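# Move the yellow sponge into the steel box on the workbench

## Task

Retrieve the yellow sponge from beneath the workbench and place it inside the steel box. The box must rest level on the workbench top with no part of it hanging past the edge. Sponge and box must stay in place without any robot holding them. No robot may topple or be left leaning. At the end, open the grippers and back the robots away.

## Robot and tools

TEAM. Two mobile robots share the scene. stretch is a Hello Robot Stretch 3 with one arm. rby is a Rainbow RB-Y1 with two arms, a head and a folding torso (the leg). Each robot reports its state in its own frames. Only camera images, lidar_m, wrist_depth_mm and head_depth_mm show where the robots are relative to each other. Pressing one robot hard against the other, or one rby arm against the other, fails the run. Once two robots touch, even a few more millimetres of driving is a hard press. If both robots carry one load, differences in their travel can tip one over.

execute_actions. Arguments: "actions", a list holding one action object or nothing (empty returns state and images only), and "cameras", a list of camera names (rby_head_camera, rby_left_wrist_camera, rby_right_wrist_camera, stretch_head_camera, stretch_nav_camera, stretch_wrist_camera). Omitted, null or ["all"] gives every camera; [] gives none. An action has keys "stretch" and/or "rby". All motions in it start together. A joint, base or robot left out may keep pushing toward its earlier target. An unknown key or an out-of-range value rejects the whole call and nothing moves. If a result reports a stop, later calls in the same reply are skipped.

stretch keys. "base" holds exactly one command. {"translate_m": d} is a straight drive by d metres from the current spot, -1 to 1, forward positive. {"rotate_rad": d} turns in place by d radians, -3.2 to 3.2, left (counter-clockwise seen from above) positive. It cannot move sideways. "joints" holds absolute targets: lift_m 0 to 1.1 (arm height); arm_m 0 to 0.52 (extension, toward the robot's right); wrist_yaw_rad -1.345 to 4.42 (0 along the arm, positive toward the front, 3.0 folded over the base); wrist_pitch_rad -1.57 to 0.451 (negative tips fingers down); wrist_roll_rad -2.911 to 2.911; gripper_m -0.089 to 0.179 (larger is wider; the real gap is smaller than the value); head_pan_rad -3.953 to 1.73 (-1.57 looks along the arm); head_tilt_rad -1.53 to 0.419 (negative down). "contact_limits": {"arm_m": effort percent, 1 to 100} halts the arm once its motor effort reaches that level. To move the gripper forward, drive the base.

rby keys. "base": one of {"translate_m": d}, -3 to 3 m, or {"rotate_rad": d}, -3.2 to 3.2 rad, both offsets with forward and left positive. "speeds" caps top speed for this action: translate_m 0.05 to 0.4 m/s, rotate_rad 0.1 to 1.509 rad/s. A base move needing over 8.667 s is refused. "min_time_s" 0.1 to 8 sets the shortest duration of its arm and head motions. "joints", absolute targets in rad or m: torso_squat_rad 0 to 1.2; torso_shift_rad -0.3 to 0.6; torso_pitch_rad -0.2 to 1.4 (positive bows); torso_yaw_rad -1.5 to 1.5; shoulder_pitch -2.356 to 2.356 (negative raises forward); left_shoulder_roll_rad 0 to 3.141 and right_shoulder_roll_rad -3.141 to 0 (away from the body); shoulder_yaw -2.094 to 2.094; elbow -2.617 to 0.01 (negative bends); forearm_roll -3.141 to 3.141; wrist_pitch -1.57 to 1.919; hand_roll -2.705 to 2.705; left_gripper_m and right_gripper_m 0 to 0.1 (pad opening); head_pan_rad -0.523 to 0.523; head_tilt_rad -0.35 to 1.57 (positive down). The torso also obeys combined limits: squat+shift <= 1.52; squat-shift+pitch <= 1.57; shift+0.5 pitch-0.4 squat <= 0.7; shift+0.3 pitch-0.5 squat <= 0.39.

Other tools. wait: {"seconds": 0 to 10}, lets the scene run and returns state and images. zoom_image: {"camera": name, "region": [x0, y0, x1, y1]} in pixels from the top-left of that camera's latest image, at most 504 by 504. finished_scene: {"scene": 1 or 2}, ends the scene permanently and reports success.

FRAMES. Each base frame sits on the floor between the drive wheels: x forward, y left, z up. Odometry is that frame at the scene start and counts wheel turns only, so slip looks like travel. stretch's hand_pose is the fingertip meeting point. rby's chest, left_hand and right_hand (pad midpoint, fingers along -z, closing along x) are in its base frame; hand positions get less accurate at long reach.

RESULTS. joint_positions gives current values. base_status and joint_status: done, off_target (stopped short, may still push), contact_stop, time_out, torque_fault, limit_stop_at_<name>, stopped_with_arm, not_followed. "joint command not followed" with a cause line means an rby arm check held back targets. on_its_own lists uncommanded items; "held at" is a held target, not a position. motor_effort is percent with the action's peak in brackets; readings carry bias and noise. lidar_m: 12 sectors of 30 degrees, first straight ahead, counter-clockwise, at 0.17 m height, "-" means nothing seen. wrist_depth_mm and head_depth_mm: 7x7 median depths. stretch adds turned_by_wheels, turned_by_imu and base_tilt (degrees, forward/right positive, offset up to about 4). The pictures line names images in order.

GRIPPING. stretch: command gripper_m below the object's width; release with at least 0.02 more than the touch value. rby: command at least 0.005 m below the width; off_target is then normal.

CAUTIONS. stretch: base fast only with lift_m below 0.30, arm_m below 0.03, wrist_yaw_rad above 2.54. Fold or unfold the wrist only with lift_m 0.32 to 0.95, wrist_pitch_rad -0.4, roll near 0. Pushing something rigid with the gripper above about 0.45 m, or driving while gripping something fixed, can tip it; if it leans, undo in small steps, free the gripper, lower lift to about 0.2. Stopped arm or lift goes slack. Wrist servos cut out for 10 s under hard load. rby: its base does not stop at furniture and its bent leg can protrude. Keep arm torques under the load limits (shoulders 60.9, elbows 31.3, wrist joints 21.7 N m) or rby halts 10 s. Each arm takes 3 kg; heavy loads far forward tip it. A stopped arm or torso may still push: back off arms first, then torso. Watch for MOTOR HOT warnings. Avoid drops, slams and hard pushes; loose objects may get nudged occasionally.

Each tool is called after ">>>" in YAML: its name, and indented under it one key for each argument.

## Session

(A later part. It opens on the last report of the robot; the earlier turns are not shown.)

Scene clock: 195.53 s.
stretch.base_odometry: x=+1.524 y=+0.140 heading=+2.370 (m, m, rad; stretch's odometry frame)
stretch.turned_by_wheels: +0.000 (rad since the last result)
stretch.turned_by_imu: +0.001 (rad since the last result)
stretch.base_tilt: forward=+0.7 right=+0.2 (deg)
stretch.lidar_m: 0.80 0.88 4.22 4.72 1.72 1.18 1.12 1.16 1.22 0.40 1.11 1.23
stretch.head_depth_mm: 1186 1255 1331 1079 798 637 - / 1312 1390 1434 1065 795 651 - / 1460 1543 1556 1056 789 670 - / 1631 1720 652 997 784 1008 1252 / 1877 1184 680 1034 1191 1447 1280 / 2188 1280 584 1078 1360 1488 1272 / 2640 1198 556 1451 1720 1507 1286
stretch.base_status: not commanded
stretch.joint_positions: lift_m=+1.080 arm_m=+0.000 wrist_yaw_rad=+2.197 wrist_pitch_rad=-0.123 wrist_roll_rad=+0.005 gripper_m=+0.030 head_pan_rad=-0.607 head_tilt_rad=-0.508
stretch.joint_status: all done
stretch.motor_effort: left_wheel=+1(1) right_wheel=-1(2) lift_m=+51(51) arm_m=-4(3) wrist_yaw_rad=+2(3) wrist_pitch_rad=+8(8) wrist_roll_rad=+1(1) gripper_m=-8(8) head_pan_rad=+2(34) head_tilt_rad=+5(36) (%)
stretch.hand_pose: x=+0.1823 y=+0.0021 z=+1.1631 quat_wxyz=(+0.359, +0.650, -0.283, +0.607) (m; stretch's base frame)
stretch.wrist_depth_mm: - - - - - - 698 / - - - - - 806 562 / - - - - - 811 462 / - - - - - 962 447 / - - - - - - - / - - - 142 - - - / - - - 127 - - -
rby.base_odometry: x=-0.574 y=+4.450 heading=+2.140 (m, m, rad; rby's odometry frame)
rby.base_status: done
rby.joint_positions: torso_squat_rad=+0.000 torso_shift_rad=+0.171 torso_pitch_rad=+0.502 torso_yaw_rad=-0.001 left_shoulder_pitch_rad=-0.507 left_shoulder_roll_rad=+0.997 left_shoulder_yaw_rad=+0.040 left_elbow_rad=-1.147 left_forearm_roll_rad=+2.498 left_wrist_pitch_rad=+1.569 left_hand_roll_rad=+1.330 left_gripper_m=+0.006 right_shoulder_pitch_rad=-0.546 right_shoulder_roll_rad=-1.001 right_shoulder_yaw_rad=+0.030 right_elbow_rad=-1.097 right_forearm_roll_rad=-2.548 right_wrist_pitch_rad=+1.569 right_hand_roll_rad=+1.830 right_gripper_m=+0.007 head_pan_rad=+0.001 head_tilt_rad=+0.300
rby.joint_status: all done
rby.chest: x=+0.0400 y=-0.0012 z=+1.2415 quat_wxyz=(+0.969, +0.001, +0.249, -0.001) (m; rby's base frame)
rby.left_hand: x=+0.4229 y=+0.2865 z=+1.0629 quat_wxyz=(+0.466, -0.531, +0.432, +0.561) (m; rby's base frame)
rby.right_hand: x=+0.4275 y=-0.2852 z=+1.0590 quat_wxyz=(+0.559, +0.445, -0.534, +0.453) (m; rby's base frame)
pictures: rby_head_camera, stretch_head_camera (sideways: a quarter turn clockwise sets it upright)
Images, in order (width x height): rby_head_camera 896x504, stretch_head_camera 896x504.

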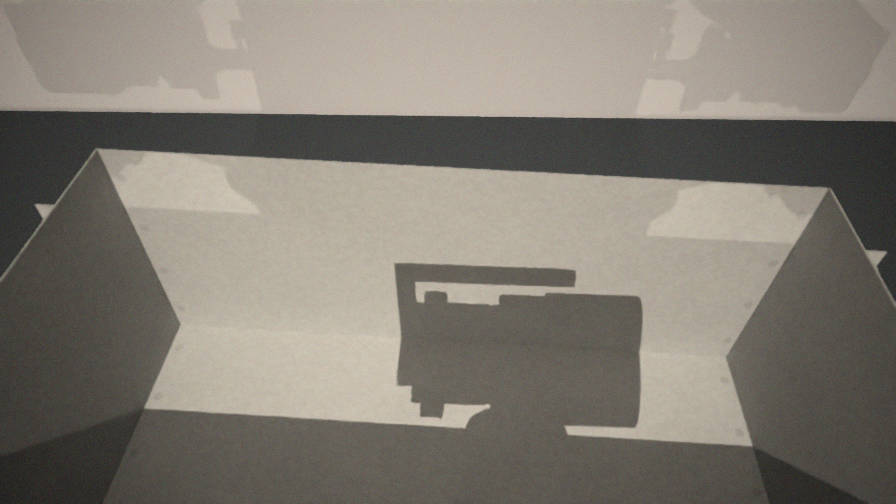

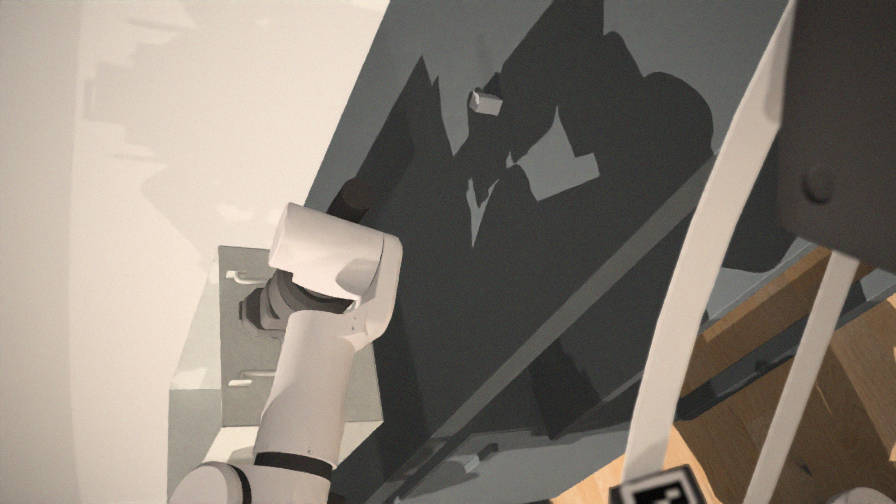

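>>> execute_actions:
  actions: []
  cameras: ["stretch_head_camera","rby_head_camera"]

Scene clock: 196.77 s.
stretch.base_odometry: x=+1.524 y=+0.140 heading=+2.370 (m, m, rad; stretch's odometry frame)
stretch.turned_by_wheels: +0.000 (rad since the last result)
stretch.turned_by_imu: +0.000 (rad since the last result)
stretch.base_tilt: forward=+0.8 right=+0.3 (deg)
stretch.lidar_m: 0.80 0.89 4.21 4.74 1.73 1.18 1.11 1.16 1.22 0.40 1.11 1.23
stretch.head_depth_mm: 1188 1253 1326 1078 800 636 - / 1306 1388 1435 1067 794 650 - / 1454 1552 1551 1055 788 669 - / 1648 1718 652 1002 784 1009 1253 / 1880 1182 679 1033 1193 1440 1276 / 2198 1277 585 1085 1357 1487 1272 / 2653 1198 556 1443 1729 1510 1283
stretch.base_status: not commanded
stretch.joint_positions: lift_m=+1.080 arm_m=+0.000 wrist_yaw_rad=+2.197 wrist_pitch_rad=-0.123 wrist_roll_rad=+0.005 gripper_m=+0.030 head_pan_rad=-0.607 head_tilt_rad=-0.508
stretch.joint_status: all done
stretch.motor_effort: left_wheel=+1(1) right_wheel=-2(2) lift_m=+50(51) arm_m=-4(3) wrist_yaw_rad=+2(3) wrist_pitch_rad=+8(8) wrist_roll_rad=+1(1) gripper_m=-8(8) head_pan_rad=+2(34) head_tilt_rad=+5(36) (%)
stretch.hand_pose: x=+0.1823 y=+0.0021 z=+1.1631 quat_wxyz=(+0.359, +0.650, -0.283, +0.607) (m; stretch's base frame)
stretch.wrist_depth_mm: - - - - - - 717 / - - - - - 848 551 / - - - - - 838 458 / - - - - - 954 444 / - - - - - - - / - - - 142 - - - / - - - 127 - - -
rby.base_odometry: x=-0.574 y=+4.450 heading=+2.140 (m, m, rad; rby's odometry frame)
rby.base_status: done
rby.joint_positions: torso_squat_rad=+0.000 torso_shift_rad=+0.171 torso_pitch_rad=+0.502 torso_yaw_rad=-0.001 left_shoulder_pitch_rad=-0.507 left_shoulder_roll_rad=+0.997 left_shoulder_yaw_rad=+0.040 left_elbow_rad=-1.147 left_forearm_roll_rad=+2.498 left_wrist_pitch_rad=+1.569 left_hand_roll_rad=+1.330 left_gripper_m=+0.006 right_shoulder_pitch_rad=-0.546 right_shoulder_roll_rad=-1.001 right_shoulder_yaw_rad=+0.030 right_elbow_rad=-1.097 right_forearm_roll_rad=-2.548 right_wrist_pitch_rad=+1.569 right_hand_roll_rad=+1.830 right_gripper_m=+0.007 head_pan_rad=+0.001 head_tilt_rad=+0.300
rby.joint_status: all done
rby.chest: x=+0.0400 y=-0.0012 z=+1.2415 quat_wxyz=(+0.969, +0.001, +0.249, -0.001) (m; rby's base frame)
rby.left_hand: x=+0.4229 y=+0.2865 z=+1.0629 quat_wxyz=(+0.466, -0.531, +0.432, +0.561) (m; rby's base frame)
rby.right_hand: x=+0.4274 y=-0.2852 z=+1.0590 quat_wxyz=(+0.559, +0.445, -0.534, +0.453) (m; rby's base frame)
pictures: rby_head_camera, stretch_head_camera (sideways: a quarter turn clockwise sets it upright)
Images, in order (width x height): rby_head_camera 896x504, stretch_head_camera 896x504.

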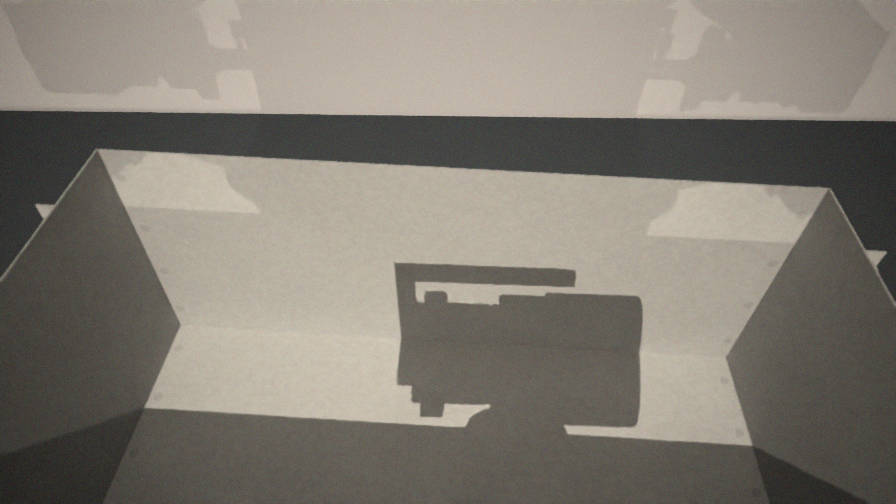

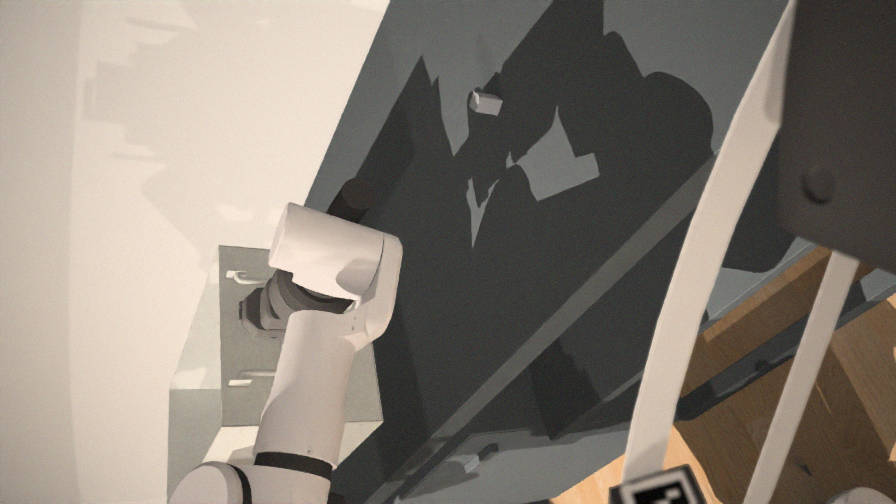

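>>> execute_actions:
  actions:
    - {"rby":{"joints":{"torso_pitch_rad":0.65,"left_hand_roll_rad":1.18,"right_hand_roll_rad":1.98},"min_time_s":2}}
  cameras: []

>>> execute_actions:
  actions:
    - {"rby":{"joints":{"torso_pitch_rad":0.72,"left_hand_roll_rad":1.11,"right_hand_roll_rad":2.05},"min_time_s":2}}
  cameras: ["stretch_head_camera","rby_head_camera"]

Scene clock: 201.50 s.
stretch.base_odometry: x=+1.524 y=+0.140 heading=+2.370 (m, m, rad; stretch's odometry frame)
stretch.turned_by_wheels: +0.000 (rad since the last result)
stretch.turned_by_imu: +0.001 (rad since the last result)
stretch.base_tilt: forward=+0.7 right=+0.3 (deg)
stretch.lidar_m: 0.80 0.88 4.19 4.72 1.73 1.18 1.11 1.16 1.22 0.40 1.11 1.23
stretch.head_depth_mm: 1190 1259 1324 1080 801 636 - / 1303 1386 1440 1066 795 651 - / 1456 1555 1565 1012 788 669 - / 1641 1772 966 712 783 1005 1258 / 1877 2001 884 909 1193 1449 1277 / 2188 2323 612 977 1364 1494 1276 / 2632 2755 564 1452 1731 1513 1277
stretch.base_status: not commanded
stretch.joint_positions: lift_m=+1.080 arm_m=+0.000 wrist_yaw_rad=+2.197 wrist_pitch_rad=-0.123 wrist_roll_rad=+0.005 gripper_m=+0.030 head_pan_rad=-0.607 head_tilt_rad=-0.508
stretch.joint_status: not commanded
stretch.motor_effort: left_wheel=+1(1) right_wheel=-1(2) lift_m=+51(50) arm_m=-4(3) wrist_yaw_rad=+2(3) wrist_pitch_rad=+8(8) wrist_roll_rad=+0(0) gripper_m=-7(8) head_pan_rad=+3(2) head_tilt_rad=+5(5) (%)
stretch.hand_pose: x=+0.1823 y=+0.0021 z=+1.1631 quat_wxyz=(+0.359, +0.650, -0.283, +0.607) (m; stretch's base frame)
stretch.wrist_depth_mm: - - - - - - - / - - - - - 820 586 / - - - - - 826 513 / - - - - - 925 478 / - - - - - - 468 / - - - 142 - - - / - - - 127 - - -
rby.base_odometry: x=-0.574 y=+4.450 heading=+2.140 (m, m, rad; rby's odometry frame)
rby.base_status: not commanded
rby.joint_positions: torso_squat_rad=+0.000 torso_shift_rad=+0.171 torso_pitch_rad=+0.652 torso_yaw_rad=-0.001 left_shoulder_pitch_rad=-0.507 left_shoulder_roll_rad=+0.997 left_shoulder_yaw_rad=+0.040 left_elbow_rad=-1.147 left_forearm_roll_rad=+2.498 left_wrist_pitch_rad=+1.569 left_hand_roll_rad=+1.180 left_gripper_m=+0.006 right_shoulder_pitch_rad=-0.546 right_shoulder_roll_rad=-1.001 right_shoulder_yaw_rad=+0.030 right_elbow_rad=-1.097 right_forearm_roll_rad=-2.549 right_wrist_pitch_rad=+1.569 right_hand_roll_rad=+1.980 right_gripper_m=+0.007 head_pan_rad=+0.001 head_tilt_rad=+0.300
rby.joint_status: all done
rby.chest: x=+0.0789 y=-0.0012 z=+1.2162 quat_wxyz=(+0.947, +0.001, +0.320, -0.001) (m; rby's base frame)
rby.left_hand: x=+0.4308 y=+0.2866 z=+0.9824 quat_wxyz=(+0.476, -0.521, +0.428, +0.565) (m; rby's base frame)
rby.right_hand: x=+0.4348 y=-0.2851 z=+0.9778 quat_wxyz=(+0.564, +0.440, -0.525, +0.461) (m; rby's base frame)
pictures: none
No camera images: the call's "cameras" was empty. Leave "cameras" out to get every camera's image.

Scene clock: 203.80 s.
stretch.base_odometry: x=+1.524 y=+0.140 heading=+2.370 (m, m, rad; stretch's odometry frame)
stretch.turned_by_wheels: +0.000 (rad since the last result)
stretch.turned_by_imu: +0.000 (rad since the last result)
stretch.base_tilt: forward=+0.5 right=+0.4 (deg)
stretch.lidar_m: 0.79 0.88 4.21 4.73 1.72 1.18 1.11 1.16 1.22 0.40 1.11 1.22
stretch.head_depth_mm: 1191 1256 1331 1078 801 636 - / 1305 1388 1435 1066 793 651 - / 1456 1559 1573 1009 788 669 - / 1646 1764 1381 709 785 1004 1252 / 1879 2043 930 751 1192 1445 1280 / 2192 2369 619 949 1361 1487 1277 / 2659 2858 571 1447 1720 1508 1280
stretch.base_status: not commanded
stretch.joint_positions: lift_m=+1.080 arm_m=+0.000 wrist_yaw_rad=+2.197 wrist_pitch_rad=-0.123 wrist_roll_rad=+0.005 gripper_m=+0.030 head_pan_rad=-0.607 head_tilt_rad=-0.508
stretch.joint_status: not commanded
stretch.motor_effort: left_wheel=+1(1) right_wheel=-2(2) lift_m=+51(51) arm_m=-4(4) wrist_yaw_rad=+3(3) wrist_pitch_rad=+8(8) wrist_roll_rad=+1(1) gripper_m=-8(8) head_pan_rad=+2(2) head_tilt_rad=+5(6) (%)
stretch.hand_pose: x=+0.1823 y=+0.0021 z=+1.1631 quat_wxyz=(+0.359, +0.650, -0.283, +0.607) (m; stretch's base frame)
stretch.wrist_depth_mm: - - - - - - - / - - - - - 856 608 / - - - - - 856 528 / - - - - - 917 488 / - - - - - - 483 / - - - 142 - - - / - - - 127 - - -
rby.base_odometry: x=-0.574 y=+4.450 heading=+2.140 (m, m, rad; rby's odometry frame)
rby.base_status: not commanded
rby.joint_positions: torso_squat_rad=+0.000 torso_shift_rad=+0.171 torso_pitch_rad=+0.722 torso_yaw_rad=-0.001 left_shoulder_pitch_rad=-0.507 left_shoulder_roll_rad=+0.997 left_shoulder_yaw_rad=+0.040 left_elbow_rad=-1.147 left_forearm_roll_rad=+2.498 left_wrist_pitch_rad=+1.569 left_hand_roll_rad=+1.110 left_gripper_m=+0.006 right_shoulder_pitch_rad=-0.547 right_shoulder_roll_rad=-1.001 right_shoulder_yaw_rad=+0.030 right_elbow_rad=-1.097 right_forearm_roll_rad=-2.549 right_wrist_pitch_rad=+1.569 right_hand_roll_rad=+2.050 right_gripper_m=+0.007 head_pan_rad=+0.001 head_tilt_rad=+0.300
rby.joint_status: all done
rby.chest: x=+0.0956 y=-0.0012 z=+1.2025 quat_wxyz=(+0.935, +0.001, +0.353, -0.001) (m; rby's base frame)
rby.left_hand: x=+0.4303 y=+0.2866 z=+0.9446 quat_wxyz=(+0.481, -0.516, +0.427, +0.566) (m; rby's base frame)
rby.right_hand: x=+0.4340 y=-0.2851 z=+0.9399 quat_wxyz=(+0.566, +0.438, -0.520, +0.466) (m; rby's base frame)
pictures: rby_head_camera, stretch_head_camera (sideways: a quarter turn clockwise sets it upright)
Images, in order (width x height): rby_head_camera 896x504, stretch_head_camera 896x504.

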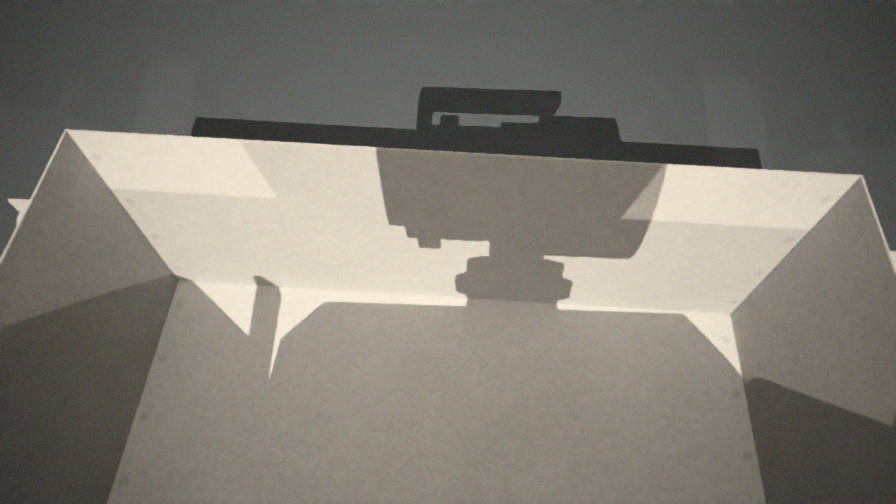

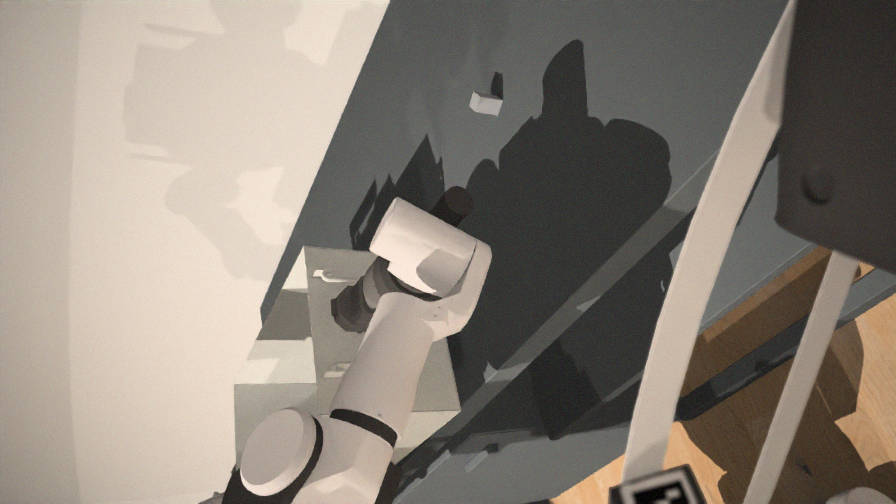

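>>> execute_actions:
  actions:
    - {"rby":{"base":{"translate_m":0.09},"speeds":{"translate_m":0.05}}}
  cameras: ["stretch_head_camera","rby_head_camera"]

Scene clock: 206.73 s.
stretch.base_odometry: x=+1.524 y=+0.140 heading=+2.370 (m, m, rad; stretch's odometry frame)
stretch.turned_by_wheels: +0.000 (rad since the last result)
stretch.turned_by_imu: +0.000 (rad since the last result)
stretch.base_tilt: forward=+0.7 right=+0.3 (deg)
stretch.lidar_m: 0.80 0.89 4.21 4.73 1.73 1.18 1.12 1.16 1.22 0.40 1.11 1.23
stretch.head_depth_mm: 1190 1257 1327 1076 800 637 - / 1310 1386 1432 1063 793 651 - / 1454 1553 1536 772 789 669 - / 1643 1759 973 916 784 1005 1259 / 1865 2001 646 977 1191 1453 1277 / 2190 2263 624 1047 1353 1484 1270 / 718 630 1259 1446 1724 1508 1182
stretch.base_status: not commanded
stretch.joint_positions: lift_m=+1.080 arm_m=+0.000 wrist_yaw_rad=+2.197 wrist_pitch_rad=-0.123 wrist_roll_rad=+0.005 gripper_m=+0.030 head_pan_rad=-0.607 head_tilt_rad=-0.508
stretch.joint_status: not commanded
stretch.motor_effort: left_wheel=+1(1) right_wheel=-2(2) lift_m=+50(51) arm_m=-4(4) wrist_yaw_rad=+2(3) wrist_pitch_rad=+8(8) wrist_roll_rad=+1(1) gripper_m=-8(7) head_pan_rad=+2(2) head_tilt_rad=+4(5) (%)
stretch.hand_pose: x=+0.1823 y=+0.0021 z=+1.1631 quat_wxyz=(+0.359, +0.650, -0.283, +0.607) (m; stretch's base frame)
stretch.wrist_depth_mm: - - - - - - 741 / - - - - - - 706 / - - - - - 987 723 / - - - - - 923 803 / - - - - - - - / - - - 143 - - - / - - - 127 - - -
rby.base_odometry: x=-0.622 y=+4.526 heading=+2.141 (m, m, rad; rby's odometry frame)
rby.base_status: done
rby.joint_positions: torso_squat_rad=+0.000 torso_shift_rad=+0.171 torso_pitch_rad=+0.722 torso_yaw_rad=-0.001 left_shoulder_pitch_rad=-0.507 left_shoulder_roll_rad=+0.997 left_shoulder_yaw_rad=+0.040 left_elbow_rad=-1.147 left_forearm_roll_rad=+2.499 left_wrist_pitch_rad=+1.569 left_hand_roll_rad=+1.110 left_gripper_m=+0.006 right_shoulder_pitch_rad=-0.547 right_shoulder_roll_rad=-1.001 right_shoulder_yaw_rad=+0.030 right_elbow_rad=-1.097 right_forearm_roll_rad=-2.549 right_wrist_pitch_rad=+1.569 right_hand_roll_rad=+2.050 right_gripper_m=+0.007 head_pan_rad=+0.001 head_tilt_rad=+0.300
rby.joint_status: not commanded
rby.chest: x=+0.0956 y=-0.0012 z=+1.2025 quat_wxyz=(+0.936, +0.001, +0.353, -0.001) (m; rby's base frame)
rby.left_hand: x=+0.4304 y=+0.2866 z=+0.9447 quat_wxyz=(+0.481, -0.516, +0.427, +0.566) (m; rby's base frame)
rby.right_hand: x=+0.4341 y=-0.2851 z=+0.9400 quat_wxyz=(+0.566, +0.438, -0.520, +0.466) (m; rby's base frame)
pictures: rby_head_camera, stretch_head_camera (sideways: a quarter turn clockwise sets it upright)
Images, in order (width x height): rby_head_camera 896x504, stretch_head_camera 896x504.

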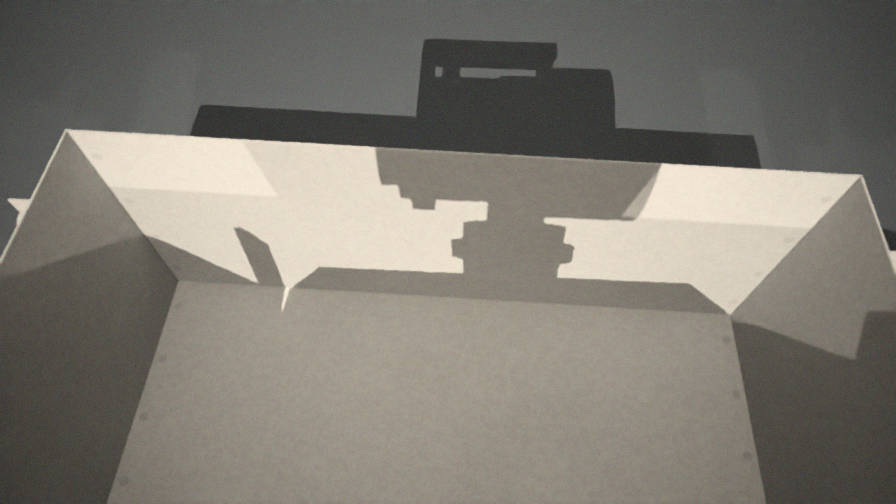

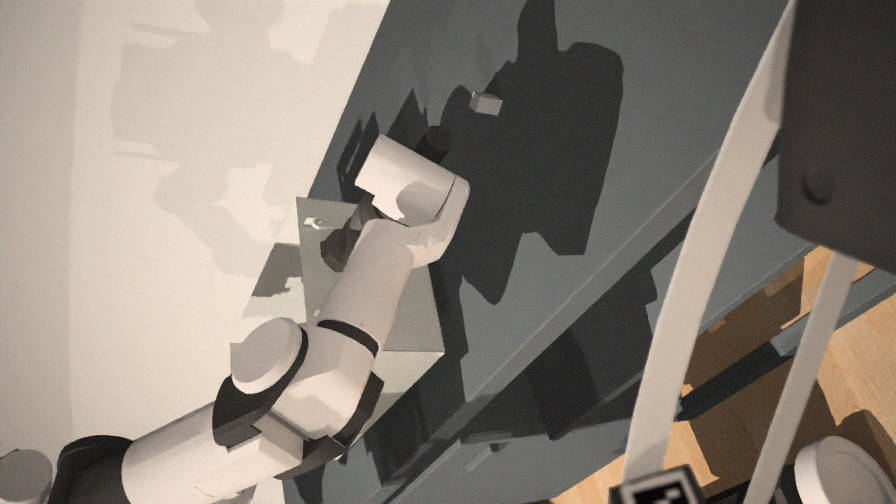

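>>> execute_actions:
  actions:
    - {"rby":{"joints":{"torso_squat_rad":0.05,"torso_pitch_rad":0.75,"left_hand_roll_rad":1.08,"right_hand_roll_rad":2.08},"min_time_s":2}}
  cameras: ["stretch_head_camera","rby_head_camera"]

Scene clock: 209.47 s.
stretch.base_odometry: x=+1.524 y=+0.140 heading=+2.370 (m, m, rad; stretch's odometry frame)
stretch.turned_by_wheels: +0.000 (rad since the last result)
stretch.turned_by_imu: +0.000 (rad since the last result)
stretch.base_tilt: forward=+0.6 right=+0.3 (deg)
stretch.lidar_m: 0.80 0.89 4.22 4.74 1.72 1.18 1.12 1.16 1.22 0.40 1.11 1.22
stretch.head_depth_mm: 1186 1254 1325 1080 799 636 - / 1306 1386 1434 1062 794 651 - / 1455 1547 1542 769 790 669 - / 1634 1761 1014 795 783 1009 1251 / 1872 2018 648 977 1190 1447 1276 / 2188 2250 632 1048 1365 1491 1276 / 831 641 1257 1449 1723 1516 1185
stretch.base_status: not commanded
stretch.joint_positions: lift_m=+1.080 arm_m=+0.000 wrist_yaw_rad=+2.197 wrist_pitch_rad=-0.123 wrist_roll_rad=+0.005 gripper_m=+0.030 head_pan_rad=-0.607 head_tilt_rad=-0.508
stretch.joint_status: not commanded
stretch.motor_effort: left_wheel=+1(1) right_wheel=-2(2) lift_m=+51(50) arm_m=-3(3) wrist_yaw_rad=+1(2) wrist_pitch_rad=+8(8) wrist_roll_rad=+1(1) gripper_m=-7(8) head_pan_rad=+2(3) head_tilt_rad=+5(5) (%)
stretch.hand_pose: x=+0.1823 y=+0.0021 z=+1.1631 quat_wxyz=(+0.359, +0.650, -0.283, +0.607) (m; stretch's base frame)
stretch.wrist_depth_mm: - - - - - - - / - - - - - - 713 / - - - - - 935 724 / - - - - - 885 794 / - - - - - - - / - - - 142 - - - / - - - 127 - - -
rby.base_odometry: x=-0.622 y=+4.526 heading=+2.141 (m, m, rad; rby's odometry frame)
rby.base_status: not commanded
rby.joint_positions: torso_squat_rad=+0.050 torso_shift_rad=+0.171 torso_pitch_rad=+0.752 torso_yaw_rad=-0.001 left_shoulder_pitch_rad=-0.507 left_shoulder_roll_rad=+0.997 left_shoulder_yaw_rad=+0.040 left_elbow_rad=-1.147 left_forearm_roll_rad=+2.499 left_wrist_pitch_rad=+1.569 left_hand_roll_rad=+1.080 left_gripper_m=+0.006 right_shoulder_pitch_rad=-0.547 right_shoulder_roll_rad=-1.001 right_shoulder_yaw_rad=+0.030 right_elbow_rad=-1.097 right_forearm_roll_rad=-2.549 right_wrist_pitch_rad=+1.569 right_hand_roll_rad=+2.080 right_gripper_m=+0.007 head_pan_rad=+0.001 head_tilt_rad=+0.300
rby.joint_status: all done
rby.chest: x=+0.1020 y=-0.0012 z=+1.1955 quat_wxyz=(+0.930, +0.001, +0.367, -0.001) (m; rby's base frame)
rby.left_hand: x=+0.4293 y=+0.2866 z=+0.9285 quat_wxyz=(+0.483, -0.514, +0.426, +0.566) (m; rby's base frame)
rby.right_hand: x=+0.4327 y=-0.2851 z=+0.9232 quat_wxyz=(+0.567, +0.437, -0.519, +0.468) (m; rby's base frame)
pictures: rby_head_camera, stretch_head_camera (sideways: a quarter turn clockwise sets it upright)
Images, in order (width x height): rby_head_camera 896x504, stretch_head_camera 896x504.

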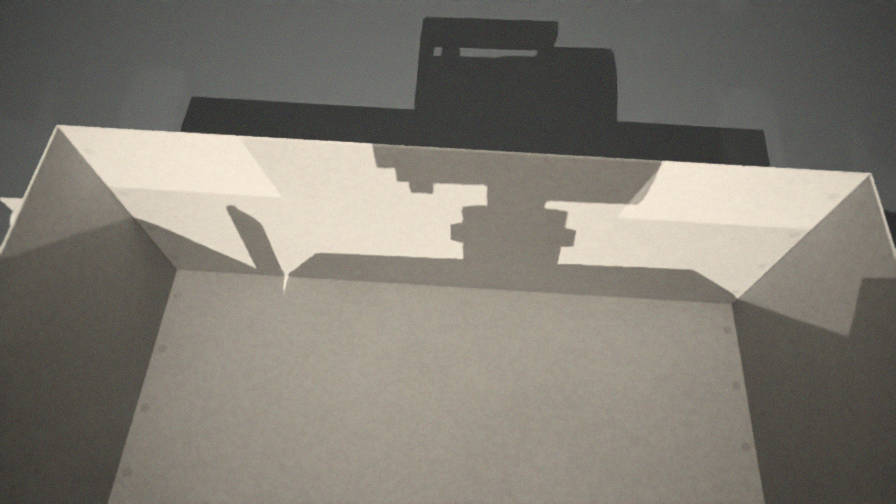

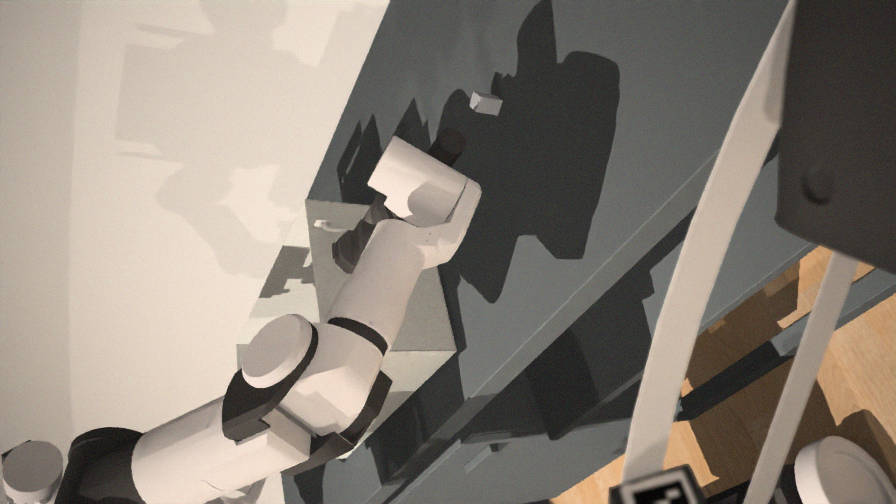

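>>> execute_actions:
  actions:
    - {"rby":{"joints":{"torso_squat_rad":0.09,"torso_pitch_rad":0.76,"left_hand_roll_rad":1.07,"right_hand_roll_rad":2.09},"min_time_s":2}}
  cameras: ["stretch_head_camera"]

Scene clock: 212.57 s.
stretch.base_odometry: x=+1.524 y=+0.140 heading=+2.370 (m, m, rad; stretch's odometry frame)
stretch.turned_by_wheels: +0.000 (rad since the last result)
stretch.turned_by_imu: +0.000 (rad since the last result)
stretch.base_tilt: forward=+0.6 right=+0.4 (deg)
stretch.lidar_m: 0.79 0.88 4.21 4.72 1.72 1.18 1.11 1.16 1.22 0.40 1.11 1.22
stretch.head_depth_mm: 1191 1255 1329 1078 800 636 - / 1309 1386 1436 1065 793 650 - / 1458 1553 1543 770 787 668 - / 1642 1773 1009 786 785 1007 1252 / 1877 2015 649 976 1195 1445 1276 / 2181 2281 632 1039 1355 1494 1274 / 840 644 1256 1448 1724 1519 1185
stretch.base_status: not commanded
stretch.joint_positions: lift_m=+1.080 arm_m=+0.000 wrist_yaw_rad=+2.197 wrist_pitch_rad=-0.123 wrist_roll_rad=+0.005 gripper_m=+0.030 head_pan_rad=-0.607 head_tilt_rad=-0.508
stretch.joint_status: not commanded
stretch.motor_effort: left_wheel=+1(1) right_wheel=-1(2) lift_m=+50(51) arm_m=-4(3) wrist_yaw_rad=+2(2) wrist_pitch_rad=+8(8) wrist_roll_rad=+1(1) gripper_m=-9(8) head_pan_rad=+3(3) head_tilt_rad=+5(5) (%)
stretch.hand_pose: x=+0.1823 y=+0.0021 z=+1.1631 quat_wxyz=(+0.359, +0.650, -0.283, +0.607) (m; stretch's base frame)
stretch.wrist_depth_mm: - - - - - - - / - - - - - - 732 / - - - - - 940 726 / - - - - - 930 799 / - - - - - - - / - - - 142 - - - / - - - 127 - - -
rby.base_odometry: x=-0.622 y=+4.526 heading=+2.141 (m, m, rad; rby's odometry frame)
rby.base_status: not commanded
rby.joint_positions: torso_squat_rad=+0.090 torso_shift_rad=+0.170 torso_pitch_rad=+0.760 torso_yaw_rad=-0.001 left_shoulder_pitch_rad=-0.509 left_shoulder_roll_rad=+0.998 left_shoulder_yaw_rad=+0.042 left_elbow_rad=-1.148 left_forearm_roll_rad=+2.500 left_wrist_pitch_rad=+1.570 left_hand_roll_rad=+1.070 left_gripper_m=+0.006 right_shoulder_pitch_rad=-0.548 right_shoulder_roll_rad=-1.002 right_shoulder_yaw_rad=+0.029 right_elbow_rad=-1.097 right_forearm_roll_rad=-2.550 right_wrist_pitch_rad=+1.569 right_hand_roll_rad=+2.090 right_gripper_m=+0.007 head_pan_rad=+0.001 head_tilt_rad=+0.300
rby.joint_status: all done
rby.chest: x=+0.1030 y=-0.0011 z=+1.1919 quat_wxyz=(+0.929, +0.001, +0.371, -0.001) (m; rby's base frame)
rby.left_hand: x=+0.4289 y=+0.2866 z=+0.9234 quat_wxyz=(+0.485, -0.515, +0.425, +0.565) (m; rby's base frame)
rby.right_hand: x=+0.4323 y=-0.2851 z=+0.9180 quat_wxyz=(+0.566, +0.436, -0.519, +0.470) (m; rby's base frame)
pictures: stretch_head_camera (sideways: a quarter turn clockwise sets it upright)
Images, in order (width x height): stretch_head_camera 896x504.

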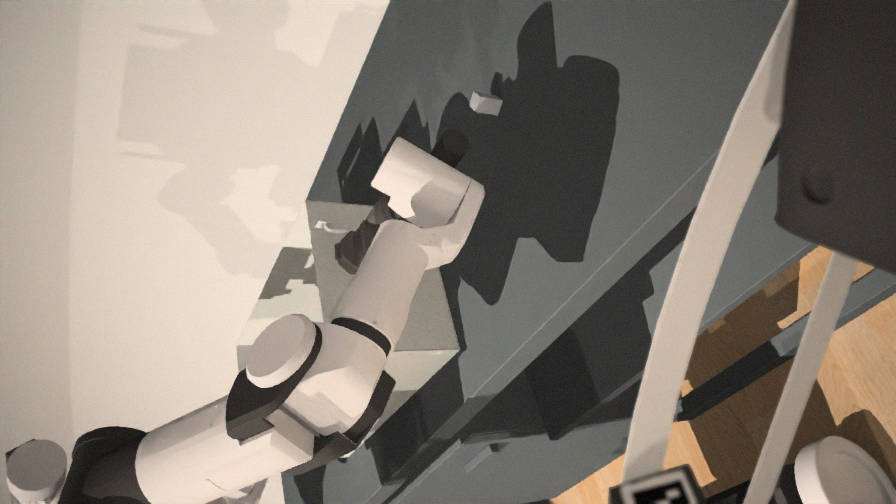

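Left joints are beginning to deviate; resting. Release.

>>> execute_actions:
  actions:
    - {"rby":{"joints":{"left_gripper_m":0.07,"right_gripper_m":0.07}}}
  cameras: []

>>> execute_actions:
  actions:
    - {"rby":{"joints":{"left_shoulder_roll_rad":1.2,"right_shoulder_roll_rad":-1.245},"min_time_s":2}}
  cameras: ["stretch_head_camera","rby_left_wrist_camera","rby_right_wrist_camera"]

Scene clock: 214.03 s.
stretch.base_odometry: x=+1.524 y=+0.140 heading=+2.370 (m, m, rad; stretch's odometry frame)
stretch.turned_by_wheels: +0.000 (rad since the last result)
stretch.turned_by_imu: +0.000 (rad since the last result)
stretch.base_tilt: forward=+0.6 right=+0.3 (deg)
stretch.lidar_m: 0.80 0.89 4.20 4.73 1.72 1.18 1.11 1.16 1.21 0.40 1.11 1.22
stretch.head_depth_mm: 1186 1251 1327 1077 801 636 - / 1307 1383 1441 1067 795 650 - / 1461 1556 1531 768 787 670 - / 1639 1764 1010 787 784 1008 1253 / 1881 2028 648 975 1189 1447 1274 / 2190 2245 630 1040 1355 1490 1274 / 841 646 1253 1445 1726 1515 1186
stretch.base_status: not commanded
stretch.joint_positions: lift_m=+1.080 arm_m=+0.000 wrist_yaw_rad=+2.197 wrist_pitch_rad=-0.123 wrist_roll_rad=+0.005 gripper_m=+0.030 head_pan_rad=-0.607 head_tilt_rad=-0.508
stretch.joint_status: not commanded
stretch.motor_effort: left_wheel=+1(1) right_wheel=-2(1) lift_m=+50(51) arm_m=-3(3) wrist_yaw_rad=+2(2) wrist_pitch_rad=+8(8) wrist_roll_rad=+1(2) gripper_m=-7(8) head_pan_rad=+2(2) head_tilt_rad=+5(4) (%)
stretch.hand_pose: x=+0.1823 y=+0.0021 z=+1.1631 quat_wxyz=(+0.359, +0.650, -0.283, +0.607) (m; stretch's base frame)
stretch.wrist_depth_mm: - - - - - - - / - - - - - - 728 / - - - - - 958 724 / - - - - - 889 808 / - - - - - - - / - - - 143 - - - / - - - 127 - - -
rby.base_odometry: x=-0.622 y=+4.526 heading=+2.141 (m, m, rad; rby's odometry frame)
rby.base_status: not commanded
rby.joint_positions: torso_squat_rad=+0.090 torso_shift_rad=+0.171 torso_pitch_rad=+0.762 torso_yaw_rad=-0.001 left_shoulder_pitch_rad=-0.506 left_shoulder_roll_rad=+1.000 left_shoulder_yaw_rad=+0.042 left_elbow_rad=-1.144 left_forearm_roll_rad=+2.499 left_wrist_pitch_rad=+1.569 left_hand_roll_rad=+1.070 left_gripper_m=+0.068 right_shoulder_pitch_rad=-0.545 right_shoulder_roll_rad=-1.005 right_shoulder_yaw_rad=+0.028 right_elbow_rad=-1.093 right_forearm_roll_rad=-2.549 right_wrist_pitch_rad=+1.569 right_hand_roll_rad=+2.090 right_gripper_m=+0.068 head_pan_rad=+0.001 head_tilt_rad=+0.300
rby.joint_status: all done
rby.chest: x=+0.1040 y=-0.0011 z=+1.1914 quat_wxyz=(+0.928, +0.001, +0.372, -0.001) (m; rby's base frame)
rby.left_hand: x=+0.4290 y=+0.2887 z=+0.9208 quat_wxyz=(+0.484, -0.513, +0.424, +0.568) (m; rby's base frame)
rby.right_hand: x=+0.4324 y=-0.2872 z=+0.9156 quat_wxyz=(+0.569, +0.435, -0.517, +0.468) (m; rby's base frame)
pictures: none
No camera images: the call's "cameras" was empty. Leave "cameras" out to get every camera's image.

Scene clock: 216.33 s.
stretch.base_odometry: x=+1.524 y=+0.140 heading=+2.370 (m, m, rad; stretch's odometry frame)
stretch.turned_by_wheels: +0.000 (rad since the last result)
stretch.turned_by_imu: +0.000 (rad since the last result)
stretch.base_tilt: forward=+0.8 right=+0.3 (deg)
stretch.lidar_m: 0.80 0.88 4.21 4.73 1.73 1.18 1.11 1.16 1.22 0.40 1.11 1.23
stretch.head_depth_mm: 1186 1249 1323 1072 799 635 - / 1310 1387 1377 977 793 653 - / 1457 1555 758 968 787 668 - / 1638 1761 641 1029 784 1006 1253 / 1878 623 606 989 1191 1441 1281 / 2193 594 623 1041 1363 1484 1274 / 842 629 1323 1444 1731 1506 1178
stretch.base_status: not commanded
stretch.joint_positions: lift_m=+1.080 arm_m=+0.000 wrist_yaw_rad=+2.197 wrist_pitch_rad=-0.123 wrist_roll_rad=+0.005 gripper_m=+0.030 head_pan_rad=-0.607 head_tilt_rad=-0.508
stretch.joint_status: not commanded
stretch.motor_effort: left_wheel=+1(1) right_wheel=-2(2) lift_m=+51(51) arm_m=-3(3) wrist_yaw_rad=+3(4) wrist_pitch_rad=+8(8) wrist_roll_rad=+1(1) gripper_m=-8(8) head_pan_rad=+3(2) head_tilt_rad=+5(5) (%)
stretch.hand_pose: x=+0.1823 y=+0.0021 z=+1.1631 quat_wxyz=(+0.359, +0.650, -0.283, +0.607) (m; stretch's base frame)
stretch.wrist_depth_mm: - - - - - - - / - - - - - - 735 / - - - - - - 717 / - - - - - 915 780 / - - - - - - - / - - - 142 - - - / - - - 127 - - -
rby.base_odometry: x=-0.622 y=+4.526 heading=+2.141 (m, m, rad; rby's odometry frame)
rby.base_status: not commanded
rby.joint_positions: torso_squat_rad=+0.090 torso_shift_rad=+0.170 torso_pitch_rad=+0.760 torso_yaw_rad=-0.001 left_shoulder_pitch_rad=-0.510 left_shoulder_roll_rad=+1.200 left_shoulder_yaw_rad=+0.040 left_elbow_rad=-1.150 left_forearm_roll_rad=+2.500 left_wrist_pitch_rad=+1.570 left_hand_roll_rad=+1.070 left_gripper_m=+0.070 right_shoulder_pitch_rad=-0.550 right_shoulder_roll_rad=-1.244 right_shoulder_yaw_rad=+0.030 right_elbow_rad=-1.100 right_forearm_roll_rad=-2.550 right_wrist_pitch_rad=+1.570 right_hand_roll_rad=+2.090 right_gripper_m=+0.070 head_pan_rad=+0.001 head_tilt_rad=+0.300
rby.joint_status: all done
rby.chest: x=+0.1033 y=-0.0011 z=+1.1918 quat_wxyz=(+0.929, +0.001, +0.371, -0.001) (m; rby's base frame)
rby.left_hand: x=+0.4445 y=+0.3308 z=+0.9501 quat_wxyz=(+0.555, -0.464, +0.375, +0.580) (m; rby's base frame)
rby.right_hand: x=+0.4514 y=-0.3413 z=+0.9521 quat_wxyz=(+0.586, +0.372, -0.461, +0.552) (m; rby's base frame)
pictures: rby_left_wrist_camera, rby_right_wrist_camera, stretch_head_camera (sideways: a quarter turn clockwise sets it upright)
Images, in order (width x height): rby_left_wrist_camera 644x364, rby_right_wrist_camera 644x364, stretch_head_camera 896x504.

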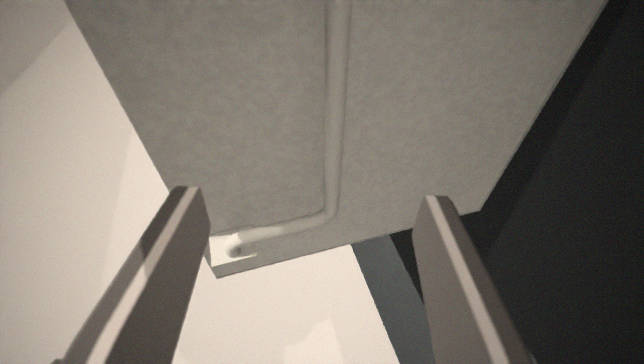

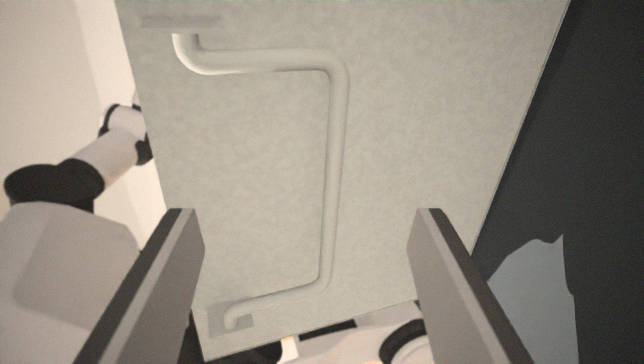

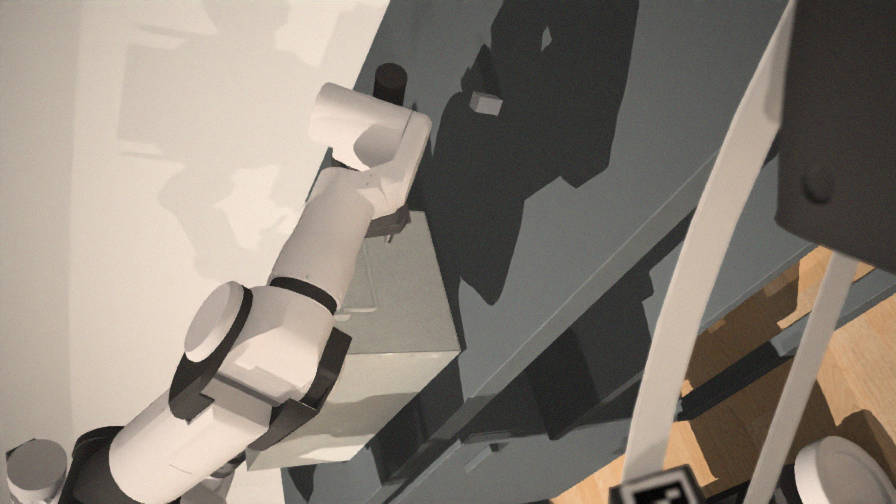

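>>> execute_actions:
  actions:
    - {"rby":{"joints":{"left_shoulder_roll_rad":1.4,"right_shoulder_roll_rad":-1.45},"min_time_s":1.5}}
  cameras: []

>>> execute_actions:
  actions:
    - {"rby":{"base":{"translate_m":-1.2},"joints":{"head_tilt_rad":-0.35}}}
  cameras: ["stretch_head_camera","rby_head_camera"]

Scene clock: 218.90 s.
stretch.base_odometry: x=+1.524 y=+0.140 heading=+2.370 (m, m, rad; stretch's odometry frame)
stretch.turned_by_wheels: +0.000 (rad since the last result)
stretch.turned_by_imu: +0.000 (rad since the last result)
stretch.base_tilt: forward=+0.5 right=+0.5 (deg)
stretch.lidar_m: 0.80 0.89 4.21 4.72 1.73 1.18 1.11 1.16 1.22 0.40 1.11 1.22
stretch.head_depth_mm: 1187 1248 1273 1076 801 636 - / 1304 1380 656 1065 794 651 - / 1457 1524 671 1057 789 669 - / 1637 577 1000 1031 785 1004 1253 / 1880 558 945 985 1188 1450 1282 / 2137 577 1094 1038 1357 1491 1273 / 841 842 1322 1450 1724 1508 1180
stretch.base_status: not commanded
stretch.joint_positions: lift_m=+1.080 arm_m=+0.000 wrist_yaw_rad=+2.197 wrist_pitch_rad=-0.123 wrist_roll_rad=+0.005 gripper_m=+0.030 head_pan_rad=-0.607 head_tilt_rad=-0.508
stretch.joint_status: not commanded
stretch.motor_effort: left_wheel=+1(1) right_wheel=-2(1) lift_m=+50(51) arm_m=-4(3) wrist_yaw_rad=+3(3) wrist_pitch_rad=+8(8) wrist_roll_rad=+1(1) gripper_m=-7(8) head_pan_rad=+2(2) head_tilt_rad=+5(5) (%)
stretch.hand_pose: x=+0.1823 y=+0.0021 z=+1.1631 quat_wxyz=(+0.359, +0.650, -0.283, +0.607) (m; stretch's base frame)
stretch.wrist_depth_mm: - - - - - - - / - - - - - - 721 / - - - - - 987 715 / - - - - - 928 778 / - - - - - - - / - - - 142 - - - / - - - 127 - - -
rby.base_odometry: x=-0.622 y=+4.526 heading=+2.141 (m, m, rad; rby's odometry frame)
rby.base_status: not commanded
rby.joint_positions: torso_squat_rad=+0.090 torso_shift_rad=+0.170 torso_pitch_rad=+0.760 torso_yaw_rad=-0.001 left_shoulder_pitch_rad=-0.510 left_shoulder_roll_rad=+1.400 left_shoulder_yaw_rad=+0.040 left_elbow_rad=-1.150 left_forearm_roll_rad=+2.500 left_wrist_pitch_rad=+1.570 left_hand_roll_rad=+1.070 left_gripper_m=+0.070 right_shoulder_pitch_rad=-0.550 right_shoulder_roll_rad=-1.449 right_shoulder_yaw_rad=+0.030 right_elbow_rad=-1.100 right_forearm_roll_rad=-2.550 right_wrist_pitch_rad=+1.570 right_hand_roll_rad=+2.090 right_gripper_m=+0.070 head_pan_rad=+0.001 head_tilt_rad=+0.300
rby.joint_status: all done
rby.chest: x=+0.1033 y=-0.0011 z=+1.1918 quat_wxyz=(+0.929, +0.001, +0.371, -0.001) (m; rby's base frame)
rby.left_hand: x=+0.4611 y=+0.3687 z=+0.9850 quat_wxyz=(+0.618, -0.409, +0.322, +0.589) (m; rby's base frame)
rby.right_hand: x=+0.4682 y=-0.3817 z=+0.9907 quat_wxyz=(+0.598, +0.314, -0.407, +0.615) (m; rby's base frame)
pictures: none
No camera images: the call's "cameras" was empty. Leave "cameras" out to get every camera's image.

Scene clock: 223.47 s.
stretch.base_odometry: x=+1.524 y=+0.140 heading=+2.370 (m, m, rad; stretch's odometry frame)
stretch.turned_by_wheels: +0.000 (rad since the last result)
stretch.turned_by_imu: +0.001 (rad since the last result)
stretch.base_tilt: forward=+0.6 right=+0.2 (deg)
stretch.lidar_m: 1.35 1.50 1.30 4.75 1.73 1.18 1.11 1.16 1.22 0.40 1.11 1.22
stretch.head_depth_mm: 1191 1252 1325 1074 801 635 - / 1305 1391 1441 1067 796 650 - / 1453 1555 1551 1059 789 669 - / 1643 1759 1043 1026 784 1006 1254 / 1873 2029 1247 989 1194 1444 1279 / 2199 2351 1115 1040 1361 1488 1272 / 2652 2977 1323 1446 1724 1506 1296
stretch.base_status: not commanded
stretch.joint_positions: lift_m=+1.080 arm_m=+0.000 wrist_yaw_rad=+2.197 wrist_pitch_rad=-0.123 wrist_roll_rad=+0.005 gripper_m=+0.030 head_pan_rad=-0.607 head_tilt_rad=-0.508
stretch.joint_status: not commanded
stretch.motor_effort: left_wheel=+1(1) right_wheel=-2(2) lift_m=+51(51) arm_m=-3(3) wrist_yaw_rad=+2(3) wrist_pitch_rad=+8(8) wrist_roll_rad=+1(1) gripper_m=-7(8) head_pan_rad=+3(2) head_tilt_rad=+5(5) (%)
stretch.hand_pose: x=+0.1823 y=+0.0021 z=+1.1631 quat_wxyz=(+0.359, +0.650, -0.283, +0.607) (m; stretch's base frame)
stretch.wrist_depth_mm: - - - - - - - / - - - - - - - / - 850 - - - - - / - - - - - - - / - - - - - - - / - - - 142 - - - / - - - 127 - - -
rby.base_odometry: x=+0.026 y=+3.516 heading=+2.141 (m, m, rad; rby's odometry frame)
rby.base_status: done
rby.joint_positions: torso_squat_rad=+0.090 torso_shift_rad=+0.170 torso_pitch_rad=+0.760 torso_yaw_rad=-0.001 left_shoulder_pitch_rad=-0.510 left_shoulder_roll_rad=+1.400 left_shoulder_yaw_rad=+0.040 left_elbow_rad=-1.150 left_forearm_roll_rad=+2.500 left_wrist_pitch_rad=+1.570 left_hand_roll_rad=+1.070 left_gripper_m=+0.070 right_shoulder_pitch_rad=-0.550 right_shoulder_roll_rad=-1.450 right_shoulder_yaw_rad=+0.030 right_elbow_rad=-1.100 right_forearm_roll_rad=-2.550 right_wrist_pitch_rad=+1.570 right_hand_roll_rad=+2.090 right_gripper_m=+0.070 head_pan_rad=+0.001 head_tilt_rad=-0.350
rby.joint_status: all done
rby.chest: x=+0.1031 y=-0.0011 z=+1.1919 quat_wxyz=(+0.929, +0.001, +0.371, -0.001) (m; rby's base frame)
rby.left_hand: x=+0.4611 y=+0.3687 z=+0.9852 quat_wxyz=(+0.618, -0.409, +0.322, +0.589) (m; rby's base frame)
rby.right_hand: x=+0.4682 y=-0.3817 z=+0.9909 quat_wxyz=(+0.598, +0.314, -0.407, +0.615) (m; rby's base frame)
pictures: rby_head_camera, stretch_head_camera (sideways: a quarter turn clockwise sets it upright)
Images, in order (width x height): rby_head_camera 896x504, stretch_head_camera 896x504.

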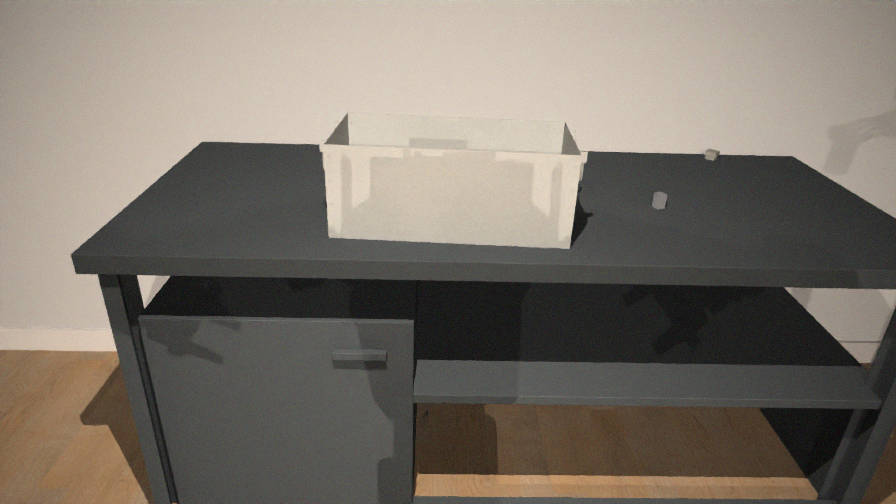

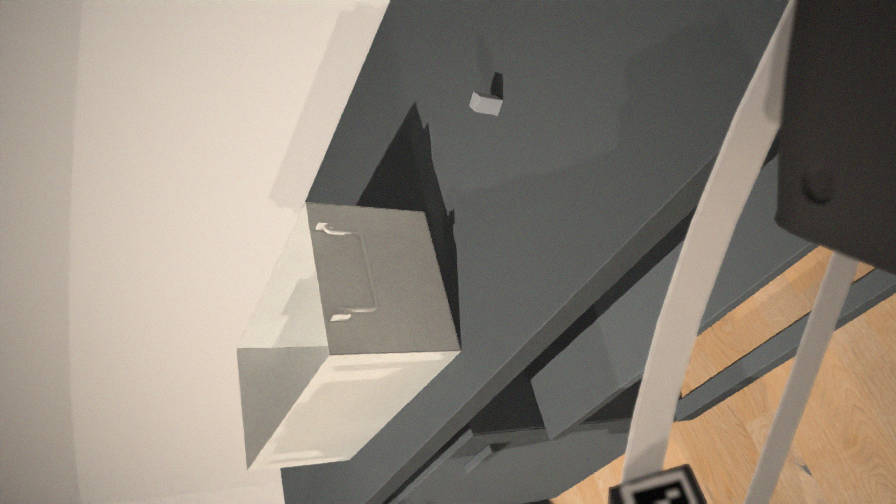

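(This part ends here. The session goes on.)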